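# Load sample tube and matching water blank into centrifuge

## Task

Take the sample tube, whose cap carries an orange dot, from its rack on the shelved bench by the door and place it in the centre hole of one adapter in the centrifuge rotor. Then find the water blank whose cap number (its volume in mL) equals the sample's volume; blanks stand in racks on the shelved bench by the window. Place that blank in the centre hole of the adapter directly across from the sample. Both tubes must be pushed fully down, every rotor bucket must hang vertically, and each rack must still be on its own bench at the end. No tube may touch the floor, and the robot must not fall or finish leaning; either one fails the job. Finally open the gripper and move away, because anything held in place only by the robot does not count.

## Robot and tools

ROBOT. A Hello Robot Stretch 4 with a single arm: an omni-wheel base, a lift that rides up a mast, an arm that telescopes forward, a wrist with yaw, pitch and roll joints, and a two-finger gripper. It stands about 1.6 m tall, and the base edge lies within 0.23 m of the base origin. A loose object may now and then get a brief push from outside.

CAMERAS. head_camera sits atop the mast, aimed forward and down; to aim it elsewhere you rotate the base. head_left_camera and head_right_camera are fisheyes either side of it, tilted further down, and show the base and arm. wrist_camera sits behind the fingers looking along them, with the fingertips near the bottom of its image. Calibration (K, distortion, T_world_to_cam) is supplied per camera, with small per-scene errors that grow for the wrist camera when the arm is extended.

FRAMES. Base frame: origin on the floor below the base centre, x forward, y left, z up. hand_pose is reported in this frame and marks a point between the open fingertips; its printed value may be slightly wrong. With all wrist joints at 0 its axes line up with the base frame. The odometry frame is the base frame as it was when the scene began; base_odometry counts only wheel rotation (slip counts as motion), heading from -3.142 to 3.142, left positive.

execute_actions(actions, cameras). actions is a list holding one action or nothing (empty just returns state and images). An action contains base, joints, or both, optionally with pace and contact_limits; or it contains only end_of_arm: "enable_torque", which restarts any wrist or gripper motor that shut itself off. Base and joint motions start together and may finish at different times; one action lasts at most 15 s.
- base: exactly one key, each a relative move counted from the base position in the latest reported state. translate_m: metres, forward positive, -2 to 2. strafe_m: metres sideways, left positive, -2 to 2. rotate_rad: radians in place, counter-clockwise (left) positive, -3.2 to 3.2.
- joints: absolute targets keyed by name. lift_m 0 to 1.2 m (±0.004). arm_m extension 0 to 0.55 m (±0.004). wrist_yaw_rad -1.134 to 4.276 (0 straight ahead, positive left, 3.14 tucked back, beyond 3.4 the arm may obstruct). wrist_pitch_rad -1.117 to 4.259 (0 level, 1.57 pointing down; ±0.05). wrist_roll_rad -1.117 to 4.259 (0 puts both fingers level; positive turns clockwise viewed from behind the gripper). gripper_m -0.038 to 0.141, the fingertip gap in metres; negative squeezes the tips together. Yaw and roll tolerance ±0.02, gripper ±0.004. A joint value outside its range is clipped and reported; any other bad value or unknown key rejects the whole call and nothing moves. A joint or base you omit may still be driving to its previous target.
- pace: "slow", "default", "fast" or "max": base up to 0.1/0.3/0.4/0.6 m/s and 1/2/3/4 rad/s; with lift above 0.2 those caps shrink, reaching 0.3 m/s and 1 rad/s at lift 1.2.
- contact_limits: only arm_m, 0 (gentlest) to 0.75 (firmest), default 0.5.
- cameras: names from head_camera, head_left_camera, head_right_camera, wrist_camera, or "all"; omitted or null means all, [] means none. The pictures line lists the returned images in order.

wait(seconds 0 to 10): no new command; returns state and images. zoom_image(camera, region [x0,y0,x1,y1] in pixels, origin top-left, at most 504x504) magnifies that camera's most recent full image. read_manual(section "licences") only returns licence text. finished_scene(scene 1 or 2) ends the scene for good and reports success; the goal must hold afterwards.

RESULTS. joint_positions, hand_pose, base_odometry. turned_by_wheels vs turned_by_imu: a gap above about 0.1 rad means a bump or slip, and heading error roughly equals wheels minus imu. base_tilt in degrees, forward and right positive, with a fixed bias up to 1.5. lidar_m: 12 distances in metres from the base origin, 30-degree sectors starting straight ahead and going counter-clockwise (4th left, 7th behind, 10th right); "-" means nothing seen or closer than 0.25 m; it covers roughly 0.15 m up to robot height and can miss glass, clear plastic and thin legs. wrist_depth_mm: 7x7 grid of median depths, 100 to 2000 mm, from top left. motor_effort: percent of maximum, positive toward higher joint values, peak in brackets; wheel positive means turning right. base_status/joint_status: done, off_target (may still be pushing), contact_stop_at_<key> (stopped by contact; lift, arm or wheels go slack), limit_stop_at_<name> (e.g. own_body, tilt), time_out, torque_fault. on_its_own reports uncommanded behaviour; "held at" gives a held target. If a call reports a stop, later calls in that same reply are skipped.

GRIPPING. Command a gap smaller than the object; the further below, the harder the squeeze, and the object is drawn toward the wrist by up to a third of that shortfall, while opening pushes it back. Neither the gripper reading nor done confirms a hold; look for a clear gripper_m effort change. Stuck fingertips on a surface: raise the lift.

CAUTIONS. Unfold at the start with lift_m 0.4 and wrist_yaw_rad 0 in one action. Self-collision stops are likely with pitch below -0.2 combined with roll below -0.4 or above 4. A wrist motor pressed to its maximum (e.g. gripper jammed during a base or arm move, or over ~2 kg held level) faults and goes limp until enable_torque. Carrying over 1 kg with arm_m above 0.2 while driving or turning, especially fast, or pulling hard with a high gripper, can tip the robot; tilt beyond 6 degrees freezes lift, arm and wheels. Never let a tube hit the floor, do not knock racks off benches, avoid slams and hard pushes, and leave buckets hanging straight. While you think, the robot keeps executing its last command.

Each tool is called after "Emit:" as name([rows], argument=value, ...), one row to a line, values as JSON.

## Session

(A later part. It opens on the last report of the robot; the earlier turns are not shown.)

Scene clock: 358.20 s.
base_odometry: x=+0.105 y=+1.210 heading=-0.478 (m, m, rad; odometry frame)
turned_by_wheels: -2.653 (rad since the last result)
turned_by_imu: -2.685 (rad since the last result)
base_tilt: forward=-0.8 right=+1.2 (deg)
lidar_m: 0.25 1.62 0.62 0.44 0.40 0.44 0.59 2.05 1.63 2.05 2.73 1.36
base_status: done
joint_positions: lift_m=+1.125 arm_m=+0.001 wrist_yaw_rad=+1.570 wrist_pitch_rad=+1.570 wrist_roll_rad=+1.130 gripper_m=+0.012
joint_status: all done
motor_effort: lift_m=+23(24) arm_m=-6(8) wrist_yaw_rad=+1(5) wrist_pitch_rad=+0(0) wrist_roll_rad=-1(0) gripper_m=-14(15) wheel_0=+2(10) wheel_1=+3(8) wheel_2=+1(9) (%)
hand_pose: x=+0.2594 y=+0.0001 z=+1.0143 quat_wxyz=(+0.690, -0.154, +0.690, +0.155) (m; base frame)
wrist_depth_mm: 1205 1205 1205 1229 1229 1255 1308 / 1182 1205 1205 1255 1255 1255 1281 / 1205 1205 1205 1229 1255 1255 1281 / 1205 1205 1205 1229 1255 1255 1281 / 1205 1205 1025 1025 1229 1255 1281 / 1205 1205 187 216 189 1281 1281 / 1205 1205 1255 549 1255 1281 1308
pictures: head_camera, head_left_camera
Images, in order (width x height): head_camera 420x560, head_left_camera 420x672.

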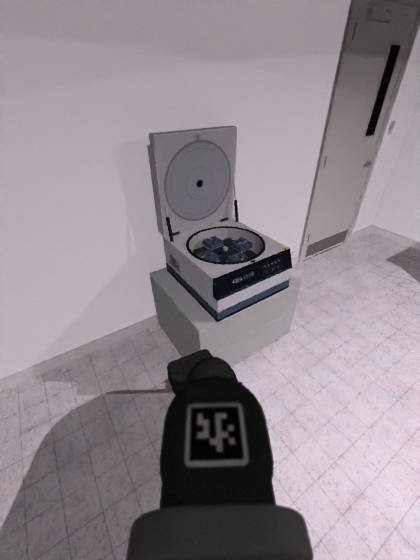

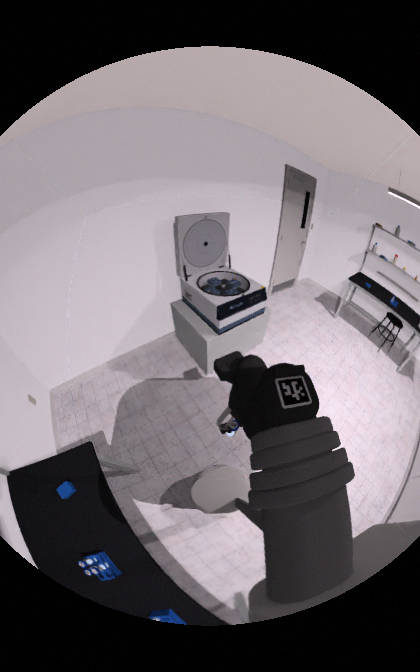

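Emit:
execute_actions([
  {"base": {"translate_m": 0.7}, "joints": {"arm_m": 0.46, "lift_m": 1.09}, "pace": "fast"},
], cameras=["wrist_camera", "head_left_camera"])

Scene clock: 365.63 s.
base_odometry: x=+0.727 y=+0.888 heading=-0.478 (m, m, rad; odometry frame)
turned_by_wheels: +0.000 (rad since the last result)
turned_by_imu: -0.001 (rad since the last result)
base_tilt: forward=-0.5 right=+1.2 (deg)
lidar_m: 0.33 0.46 1.05 1.46 0.79 0.81 1.08 2.08 2.15 2.49 2.37 0.43
base_status: done
joint_positions: lift_m=+1.090 arm_m=+0.459 wrist_yaw_rad=+1.570 wrist_pitch_rad=+1.570 wrist_roll_rad=+1.130 gripper_m=+0.012
joint_status: all done
motor_effort: lift_m=+14(20) arm_m=+5(4) wrist_yaw_rad=+1(1) wrist_pitch_rad=+0(0) wrist_roll_rad=-1(0) gripper_m=-16(13) wheel_0=+1(5) wheel_1=+1(4) wheel_2=+1(11) (%)
hand_pose: x=+0.7173 y=+0.0001 z=+0.9801 quat_wxyz=(+0.690, -0.154, +0.690, +0.155) (m; base frame)
wrist_depth_mm: 732 387 389 404 466 421 404 / 976 634 389 488 445 466 413 / 1160 1160 397 459 462 466 449 / 1160 1160 430 459 445 445 459 / 1182 1182 392 433 462 469 469 / 1182 1160 187 215 189 473 427 / 1182 1160 394 271 477 415 413
pictures: head_left_camera, wrist_camera
camera_calibration (this result's frames):
wrist_camera: T_world_to_cam=[[0.402027, -0.914745, 0.0401957, -0.330215], [-0.915627, -0.401687, 0.0165629, 0.69545], [0.000995303, -0.043463, -0.999055, 1.20548], [0, 0, 0, 1]] pos_world=[0.768328, 0.0296843, 1.20609]
Images, in order (width x height): head_left_camera 420x672, wrist_camera 616x392.

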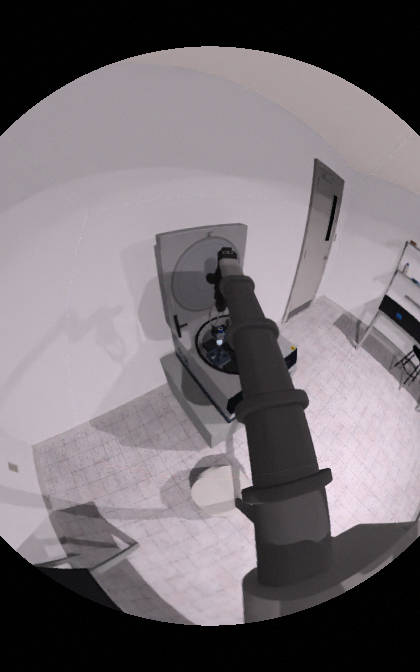

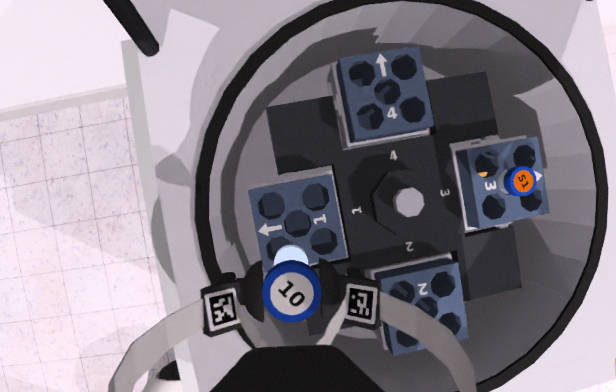

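Emit:
zoom_image(camera="wrist_camera", region=[190, 150, 390, 340])

Region (190, 150, 390, 340) of wrist_camera's 616x392 image, scaled by 2.520; it fills the top 479 rows of this view, and the rest is white.

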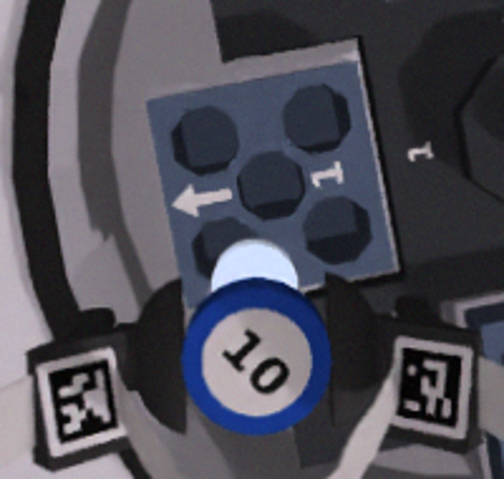

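Emit:
execute_actions([
  {"joints": {"arm_m": 0.483, "wrist_yaw_rad": 1.595, "lift_m": 1.015}},
], cameras=["wrist_camera"])

Emit:
zoom_image(camera="wrist_camera", region=[190, 150, 390, 340])

Scene clock: 378.10 s.
base_odometry: x=+0.727 y=+0.888 heading=-0.478 (m, m, rad; odometry frame)
turned_by_wheels: +0.000 (rad since the last result)
turned_by_imu: -0.001 (rad since the last result)
base_tilt: forward=-0.6 right=+1.2 (deg)
lidar_m: 0.33 0.48 1.04 1.43 0.76 0.80 1.13 2.09 2.13 2.49 2.38 0.48
base_status: not commanded
joint_positions: lift_m=+1.015 arm_m=+0.482 wrist_yaw_rad=+1.594 wrist_pitch_rad=+1.570 wrist_roll_rad=+1.130 gripper_m=+0.012
joint_status: all done
motor_effort: lift_m=+14(15) arm_m=+5(6) wrist_yaw_rad=+3(5) wrist_pitch_rad=+1(1) wrist_roll_rad=+0(0) gripper_m=-16(16) wheel_0=+1(1) wheel_1=+1(1) wheel_2=+1(1) (%)
hand_pose: x=+0.7403 y=+0.0023 z=+0.9051 quat_wxyz=(+0.688, -0.163, +0.688, +0.163) (m; base frame)
wrist_depth_mm: 715 310 314 351 402 379 340 / 960 312 314 459 364 392 392 / 1098 314 379 382 387 389 427 / 1078 314 410 382 387 392 366 / 1098 315 357 357 377 392 389 / 1098 1118 187 216 189 394 399 / 1098 319 319 259 384 368 402
pictures: wrist_camera
camera_calibration (this result's frames):
wrist_camera: T_world_to_cam=[[0.424142, -0.904704, 0.0401862, -0.35086], [-0.905593, -0.423824, 0.0165587, 0.71117], [0.00205117, -0.0434156, -0.999055, 1.12987], [0, 0, 0, 1]] pos_world=[0.790527, 0.0330405, 1.13112]
Images, in order (width x height): wrist_camera 616x392.

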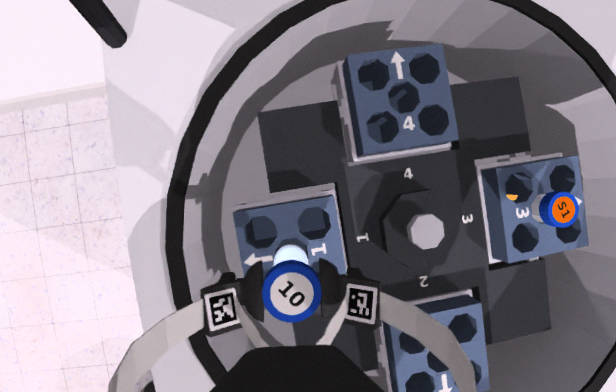

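Region (190, 150, 390, 340) of wrist_camera's 616x392 image, scaled by 2.520; it fills the top 479 rows of this view, and the rest is white.

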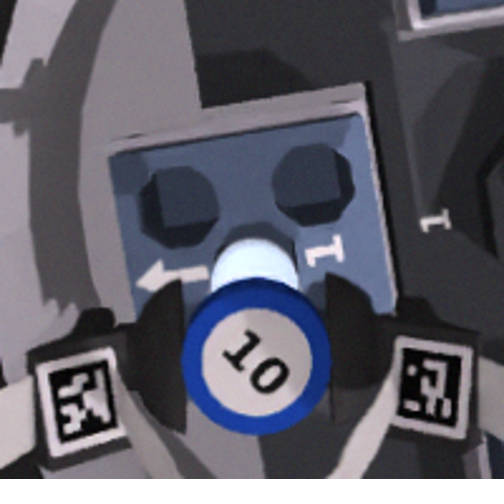

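Emit:
execute_actions([
  {"joints": {"lift_m": 0.972}, "pace": "slow"},
], cameras=["wrist_camera"])

Emit:
zoom_image(camera="wrist_camera", region=[190, 150, 390, 340])

Scene clock: 385.67 s.
base_odometry: x=+0.727 y=+0.888 heading=-0.478 (m, m, rad; odometry frame)
turned_by_wheels: +0.000 (rad since the last result)
turned_by_imu: -0.001 (rad since the last result)
base_tilt: forward=-0.4 right=+1.2 (deg)
lidar_m: 0.34 0.44 1.05 1.46 0.79 0.82 1.11 2.08 2.12 2.50 2.36 0.43
base_status: not commanded
joint_positions: lift_m=+0.972 arm_m=+0.482 wrist_yaw_rad=+1.594 wrist_pitch_rad=+1.570 wrist_roll_rad=+1.130 gripper_m=+0.012
joint_status: all done
motor_effort: lift_m=+13(12) arm_m=+5(5) wrist_yaw_rad=+3(3) wrist_pitch_rad=+1(0) wrist_roll_rad=+0(1) gripper_m=-16(13) wheel_0=+1(1) wheel_1=+1(1) wheel_2=+1(1) (%)
hand_pose: x=+0.7403 y=+0.0023 z=+0.8622 quat_wxyz=(+0.688, -0.163, +0.688, +0.163) (m; base frame)
wrist_depth_mm: 676 270 271 349 359 362 340 / 946 270 287 418 322 345 368 / 1042 270 362 340 343 347 355 / 1042 272 389 340 342 345 324 / 1042 273 351 314 334 349 327 / 1060 274 187 216 189 347 353 / 1042 276 294 237 347 325 384
pictures: wrist_camera
camera_calibration (this result's frames):
wrist_camera: T_world_to_cam=[[0.424142, -0.904704, 0.0401862, -0.349133], [-0.905593, -0.423824, 0.0165587, 0.711883], [0.00205116, -0.0434156, -0.999055, 1.08693], [0, 0, 0, 1]] pos_world=[0.790529, 0.0330405, 1.08815]
Images, in order (width x height): wrist_camera 616x392.

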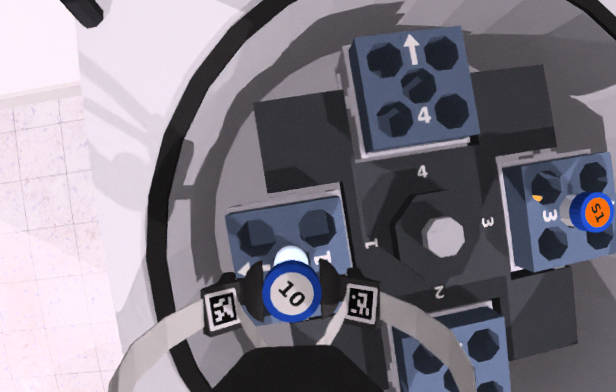

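Region (190, 150, 390, 340) of wrist_camera's 616x392 image, scaled by 2.520; it fills the top 479 rows of this view, and the rest is white.

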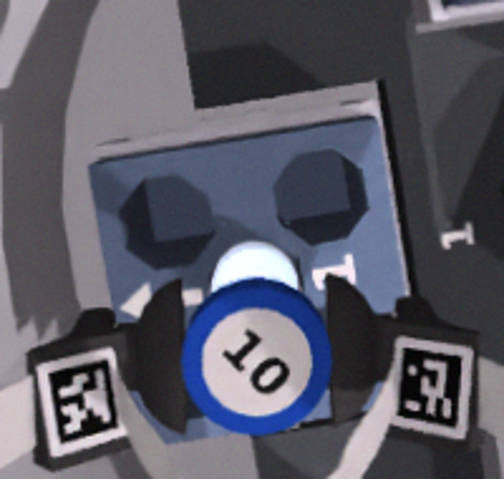

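Emit:
execute_actions([
  {"joints": {"lift_m": 0.906}, "pace": "slow"},
], cameras=["wrist_camera"])

Scene clock: 390.97 s.
base_odometry: x=+0.727 y=+0.888 heading=-0.478 (m, m, rad; odometry frame)
turned_by_wheels: +0.000 (rad since the last result)
turned_by_imu: -0.001 (rad since the last result)
base_tilt: forward=-0.7 right=+1.2 (deg)
lidar_m: 0.34 0.48 1.06 1.43 0.78 0.82 1.08 2.08 2.13 2.48 2.36 0.45
base_status: not commanded
joint_positions: lift_m=+0.906 arm_m=+0.482 wrist_yaw_rad=+1.594 wrist_pitch_rad=+1.570 wrist_roll_rad=+1.130 gripper_m=+0.012
joint_status: all done
motor_effort: lift_m=+13(13) arm_m=+6(5) wrist_yaw_rad=+3(3) wrist_pitch_rad=+0(0) wrist_roll_rad=-1(1) gripper_m=-15(15) wheel_0=+1(1) wheel_1=+1(1) wheel_2=+1(1) (%)
hand_pose: x=+0.7403 y=+0.0023 z=+0.7962 quat_wxyz=(+0.688, -0.163, +0.688, +0.163) (m; base frame)
wrist_depth_mm: 204 205 226 351 265 253 324 / 204 206 271 273 266 253 281 / 205 206 342 273 276 279 281 / 206 206 379 273 278 278 282 / 206 210 314 247 277 259 283 / 991 208 187 215 189 282 285 / 1008 206 273 190 278 257 268
pictures: wrist_camera
camera_calibration (this result's frames):
wrist_camera: T_world_to_cam=[[0.424142, -0.904704, 0.0401861, -0.346482], [-0.905593, -0.423824, 0.0165586, 0.712977], [0.00205117, -0.0434155, -0.999055, 1.021], [0, 0, 0, 1]] pos_world=[0.79053, 0.0330405, 1.02215]
Images, in order (width x height): wrist_camera 616x392.

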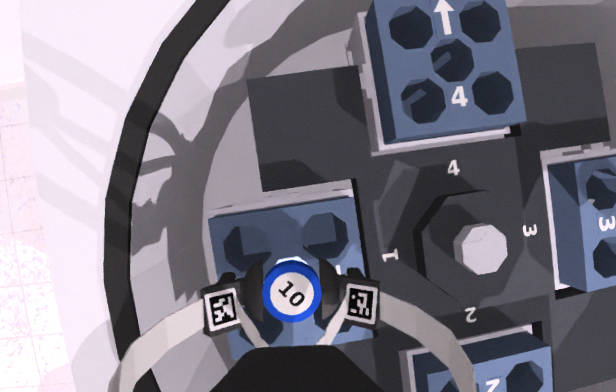

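Emit:
execute_actions([
  {"joints": {"gripper_m": 0.055}, "pace": "slow"},
], cameras=["wrist_camera"])

Scene clock: 395.03 s.
base_odometry: x=+0.727 y=+0.888 heading=-0.478 (m, m, rad; odometry frame)
turned_by_wheels: +0.000 (rad since the last result)
turned_by_imu: +0.000 (rad since the last result)
base_tilt: forward=-0.7 right=+1.1 (deg)
lidar_m: 0.32 0.44 1.06 1.44 0.77 0.84 1.13 2.10 2.10 2.45 2.38 0.45
base_status: not commanded
joint_positions: lift_m=+0.906 arm_m=+0.482 wrist_yaw_rad=+1.594 wrist_pitch_rad=+1.570 wrist_roll_rad=+1.130 gripper_m=+0.055
joint_status: all done
motor_effort: lift_m=+13(13) arm_m=+6(5) wrist_yaw_rad=+3(3) wrist_pitch_rad=+0(0) wrist_roll_rad=-1(0) gripper_m=-2(14) wheel_0=+1(1) wheel_1=+1(1) wheel_2=+1(1) (%)
hand_pose: x=+0.7403 y=+0.0023 z=+0.7962 quat_wxyz=(+0.688, -0.163, +0.688, +0.163) (m; base frame)
wrist_depth_mm: 204 206 226 351 265 255 322 / 204 205 272 273 266 252 281 / 205 206 342 273 276 279 282 / 206 207 379 274 276 277 283 / 206 210 314 248 277 259 283 / 991 208 191 219 195 282 285 / 991 206 273 137 278 259 270
pictures: wrist_camera
camera_calibration (this result's frames):
wrist_camera: T_world_to_cam=[[0.424142, -0.904704, 0.0401862, -0.346482], [-0.905593, -0.423824, 0.0165587, 0.712978], [0.00205116, -0.0434156, -0.999055, 1.021], [0, 0, 0, 1]] pos_world=[0.790531, 0.0330405, 1.02215]
Images, in order (width x height): wrist_camera 616x392.

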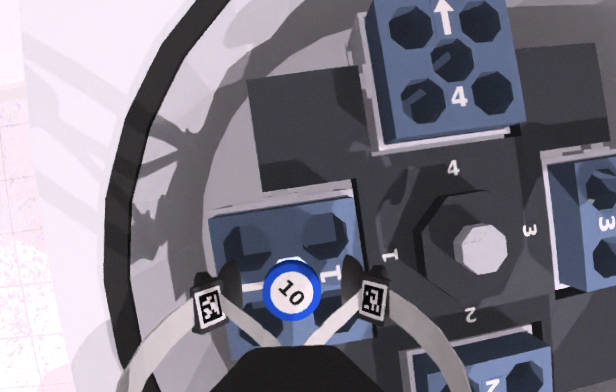

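Emit:
execute_actions([
  {"joints": {"lift_m": 0.945}, "pace": "fast"},
], cameras=[])

Emit:
execute_actions([
  {"joints": {"gripper_m": -0.005}},
], cameras=[])

Emit:
execute_actions([
  {"joints": {"lift_m": 0.918}, "pace": "slow"},
], cameras=["wrist_camera"])

Scene clock: 406.73 s.
base_odometry: x=+0.727 y=+0.888 heading=-0.478 (m, m, rad; odometry frame)
turned_by_wheels: +0.000 (rad since the last result)
turned_by_imu: +0.000 (rad since the last result)
base_tilt: forward=-0.5 right=+1.2 (deg)
lidar_m: 0.32 0.46 1.05 1.44 0.79 0.82 1.13 2.07 2.15 2.50 2.38 0.43
base_status: not commanded
joint_positions: lift_m=+0.945 arm_m=+0.482 wrist_yaw_rad=+1.594 wrist_pitch_rad=+1.570 wrist_roll_rad=+1.130 gripper_m=+0.055
joint_status: all done
motor_effort: lift_m=+23(25) arm_m=+5(6) wrist_yaw_rad=+3(3) wrist_pitch_rad=+0(1) wrist_roll_rad=+0(0) gripper_m=-3(5) wheel_0=+1(1) wheel_1=+1(1) wheel_2=+1(1) (%)
hand_pose: x=+0.7403 y=+0.0023 z=+0.8343 quat_wxyz=(+0.688, -0.163, +0.688, +0.163) (m; base frame)
wrist_depth_mm: 240 242 244 347 296 342 338 / 820 243 287 355 296 314 319 / 1008 243 362 310 315 319 322 / 1008 244 379 312 315 319 306 / 1025 245 324 286 300 298 304 / 1025 245 191 286 195 320 324 / 1025 246 294 137 317 296 325
pictures: none
No camera images: the call's "cameras" was empty. Leave "cameras" out to get every camera's image.

Scene clock: 408.10 s.
base_odometry: x=+0.727 y=+0.888 heading=-0.478 (m, m, rad; odometry frame)
turned_by_wheels: +0.000 (rad since the last result)
turned_by_imu: +0.000 (rad since the last result)
base_tilt: forward=-0.5 right=+1.2 (deg)
lidar_m: 0.35 0.47 1.04 1.44 0.76 0.82 1.12 2.10 2.12 2.50 2.37 0.47
base_status: not commanded
joint_positions: lift_m=+0.945 arm_m=+0.482 wrist_yaw_rad=+1.594 wrist_pitch_rad=+1.570 wrist_roll_rad=+1.130 gripper_m=-0.005
joint_status: all done
motor_effort: lift_m=+23(23) arm_m=+6(5) wrist_yaw_rad=+3(3) wrist_pitch_rad=+1(0) wrist_roll_rad=-1(1) gripper_m=-9(9) wheel_0=+1(1) wheel_1=+1(1) wheel_2=+1(1) (%)
hand_pose: x=+0.7403 y=+0.0023 z=+0.8343 quat_wxyz=(+0.688, -0.163, +0.688, +0.163) (m; base frame)
wrist_depth_mm: 241 243 244 347 297 342 338 / 820 244 289 357 296 314 320 / 1025 244 362 310 314 319 322 / 1008 245 379 312 315 319 307 / 1025 245 345 286 314 300 306 / 1025 246 186 202 317 322 324 / 1025 245 303 142 317 294 325
pictures: none
No camera images: the call's "cameras" was empty. Leave "cameras" out to get every camera's image.

Scene clock: 409.13 s.
base_odometry: x=+0.727 y=+0.888 heading=-0.478 (m, m, rad; odometry frame)
turned_by_wheels: +0.000 (rad since the last result)
turned_by_imu: +0.000 (rad since the last result)
base_tilt: forward=-0.5 right=+1.3 (deg)
lidar_m: 0.34 0.45 1.08 1.41 0.79 0.81 1.15 2.10 2.12 2.47 2.36 0.48
base_status: not commanded
joint_positions: lift_m=+0.919 arm_m=+0.482 wrist_yaw_rad=+1.594 wrist_pitch_rad=+1.570 wrist_roll_rad=+1.130 gripper_m=-0.005
joint_status: all done
motor_effort: lift_m=+9(23) arm_m=+5(5) wrist_yaw_rad=+3(3) wrist_pitch_rad=+0(1) wrist_roll_rad=+0(0) gripper_m=-9(7) wheel_0=+1(1) wheel_1=+1(1) wheel_2=+1(1) (%)
hand_pose: x=+0.7403 y=+0.0023 z=+0.8085 quat_wxyz=(+0.688, -0.163, +0.688, +0.163) (m; base frame)
wrist_depth_mm: 220 220 224 347 270 279 336 / 220 221 287 290 277 274 298 / 220 221 353 290 291 296 298 / 221 222 379 289 293 296 293 / 991 222 317 264 293 276 298 / 991 222 186 201 293 298 300 / 991 222 285 138 293 273 301
pictures: wrist_camera
camera_calibration (this result's frames):
wrist_camera: T_world_to_cam=[[0.424142, -0.904704, 0.0401862, -0.34698], [-0.905593, -0.423823, 0.0165587, 0.712778], [0.00205115, -0.0434156, -0.999055, 1.03332], [0, 0, 0, 1]] pos_world=[0.790537, 0.0330405, 1.03449]
Images, in order (width x height): wrist_camera 616x392.

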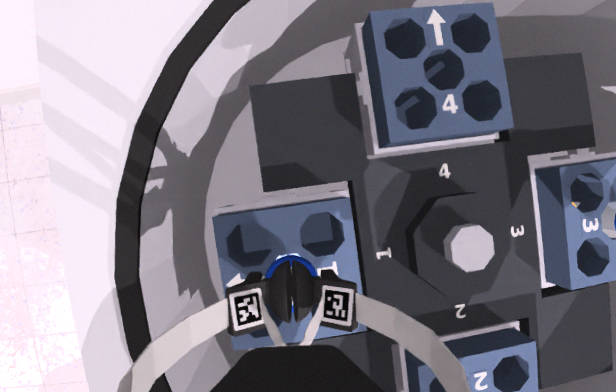

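Emit:
execute_actions([
  {"joints": {"lift_m": 1.0}, "pace": "fast"},
], cameras=["wrist_camera"])

Emit:
execute_actions([
  {"base": {"translate_m": -0.2}, "joints": {"arm_m": 0.0}, "pace": "max"},
], cameras=["head_camera", "head_left_camera"])

Scene clock: 418.20 s.
base_odometry: x=+0.727 y=+0.888 heading=-0.478 (m, m, rad; odometry frame)
turned_by_wheels: +0.000 (rad since the last result)
turned_by_imu: -0.001 (rad since the last result)
base_tilt: forward=-0.5 right=+1.3 (deg)
lidar_m: 0.34 0.49 1.06 1.46 0.79 0.83 1.13 2.07 2.13 2.49 2.36 0.44
base_status: not commanded
joint_positions: lift_m=+1.000 arm_m=+0.482 wrist_yaw_rad=+1.594 wrist_pitch_rad=+1.570 wrist_roll_rad=+1.130 gripper_m=-0.005
joint_status: all done
motor_effort: lift_m=+23(24) arm_m=+5(5) wrist_yaw_rad=+3(3) wrist_pitch_rad=+1(0) wrist_roll_rad=+0(1) gripper_m=-9(11) wheel_0=+1(1) wheel_1=+1(1) wheel_2=+1(1) (%)
hand_pose: x=+0.7403 y=+0.0023 z=+0.8893 quat_wxyz=(+0.688, -0.163, +0.688, +0.163) (m; base frame)
wrist_depth_mm: 707 296 297 351 389 375 338 / 960 297 300 442 345 375 384 / 1078 297 384 366 368 375 410 / 1078 300 404 368 370 375 351 / 1078 300 359 342 370 375 368 / 1078 301 186 202 370 377 389 / 1078 1098 304 142 347 366 397
pictures: wrist_camera
camera_calibration (this result's frames):
wrist_camera: T_world_to_cam=[[0.424142, -0.904703, 0.0401862, -0.350232], [-0.905593, -0.423824, 0.0165587, 0.711447], [0.00205118, -0.0434156, -0.999055, 1.11407], [0, 0, 0, 1]] pos_world=[0.790544, 0.0330405, 1.11531]
Images, in order (width x height): wrist_camera 616x392.

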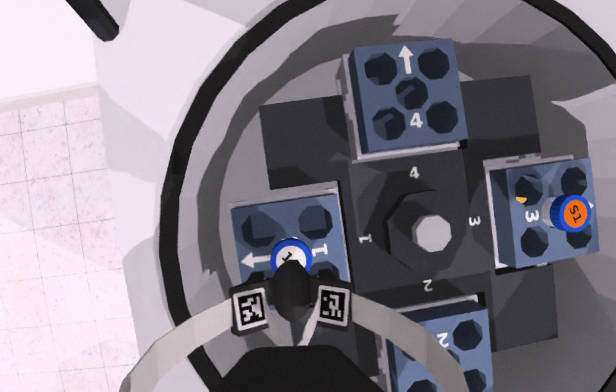

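Scene clock: 420.13 s.
base_odometry: x=+0.549 y=+0.980 heading=-0.478 (m, m, rad; odometry frame)
turned_by_wheels: +0.000 (rad since the last result)
turned_by_imu: +0.000 (rad since the last result)
base_tilt: forward=-0.6 right=+1.0 (deg)
lidar_m: 0.53 0.82 1.23 1.54 0.64 0.69 0.98 1.97 1.96 2.61 2.47 0.71
base_status: done
joint_positions: lift_m=+1.000 arm_m=+0.001 wrist_yaw_rad=+1.595 wrist_pitch_rad=+1.570 wrist_roll_rad=+1.130 gripper_m=-0.005
joint_status: all done
motor_effort: lift_m=+23(23) arm_m=-6(9) wrist_yaw_rad=+2(4) wrist_pitch_rad=+1(0) wrist_roll_rad=-1(1) gripper_m=-9(5) wheel_0=+0(6) wheel_1=+1(6) wheel_2=+0(13) (%)
hand_pose: x=+0.2593 y=+0.0023 z=+0.8893 quat_wxyz=(+0.688, -0.163, +0.688, +0.163) (m; base frame)
wrist_depth_mm: 1078 1078 1098 946 569 609 668 / 1060 1078 1098 1078 904 1008 1138 / 1060 1098 1078 1118 1118 1138 1160 / 1078 1078 1118 1118 1138 1138 1138 / 1078 1098 891 917 1118 1138 1138 / 1078 1098 187 203 1138 1138 1160 / 1098 1078 891 141 1138 1138 1160
pictures: head_camera, head_left_camera
Images, in order (width x height): head_camera 420x560, head_left_camera 420x672.

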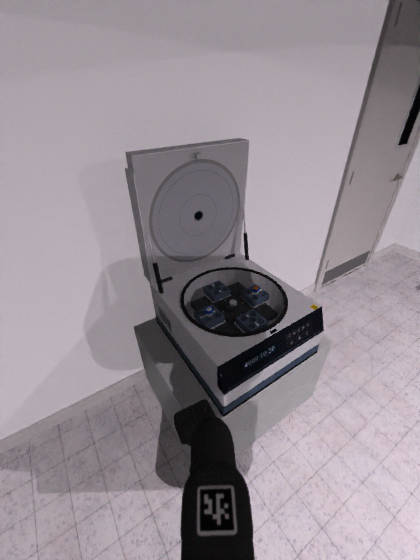

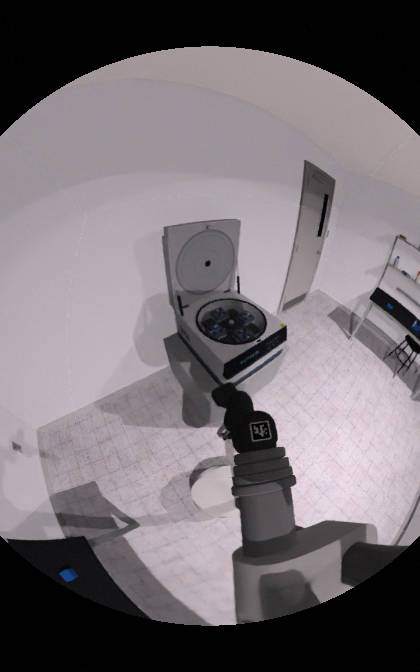

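Emit:
zoom_image(camera="head_camera", region=[170, 260, 300, 345])

Region (170, 260, 300, 345) of head_camera's 420x560 image, scaled by 3.877, with more detail than that image has; it fills the top 330 rows of this view, and the rest is white.

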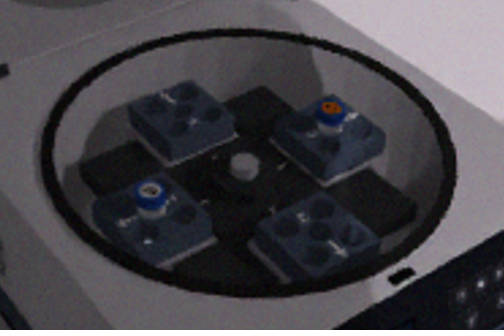

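Both tubes are seated in the centre holes of opposite adapters (3 and 1), the buckets are level, and the arm is clear. I'm ending scene 1.

Emit:
finished_scene(scene=1)

The scene is finished: the task was done.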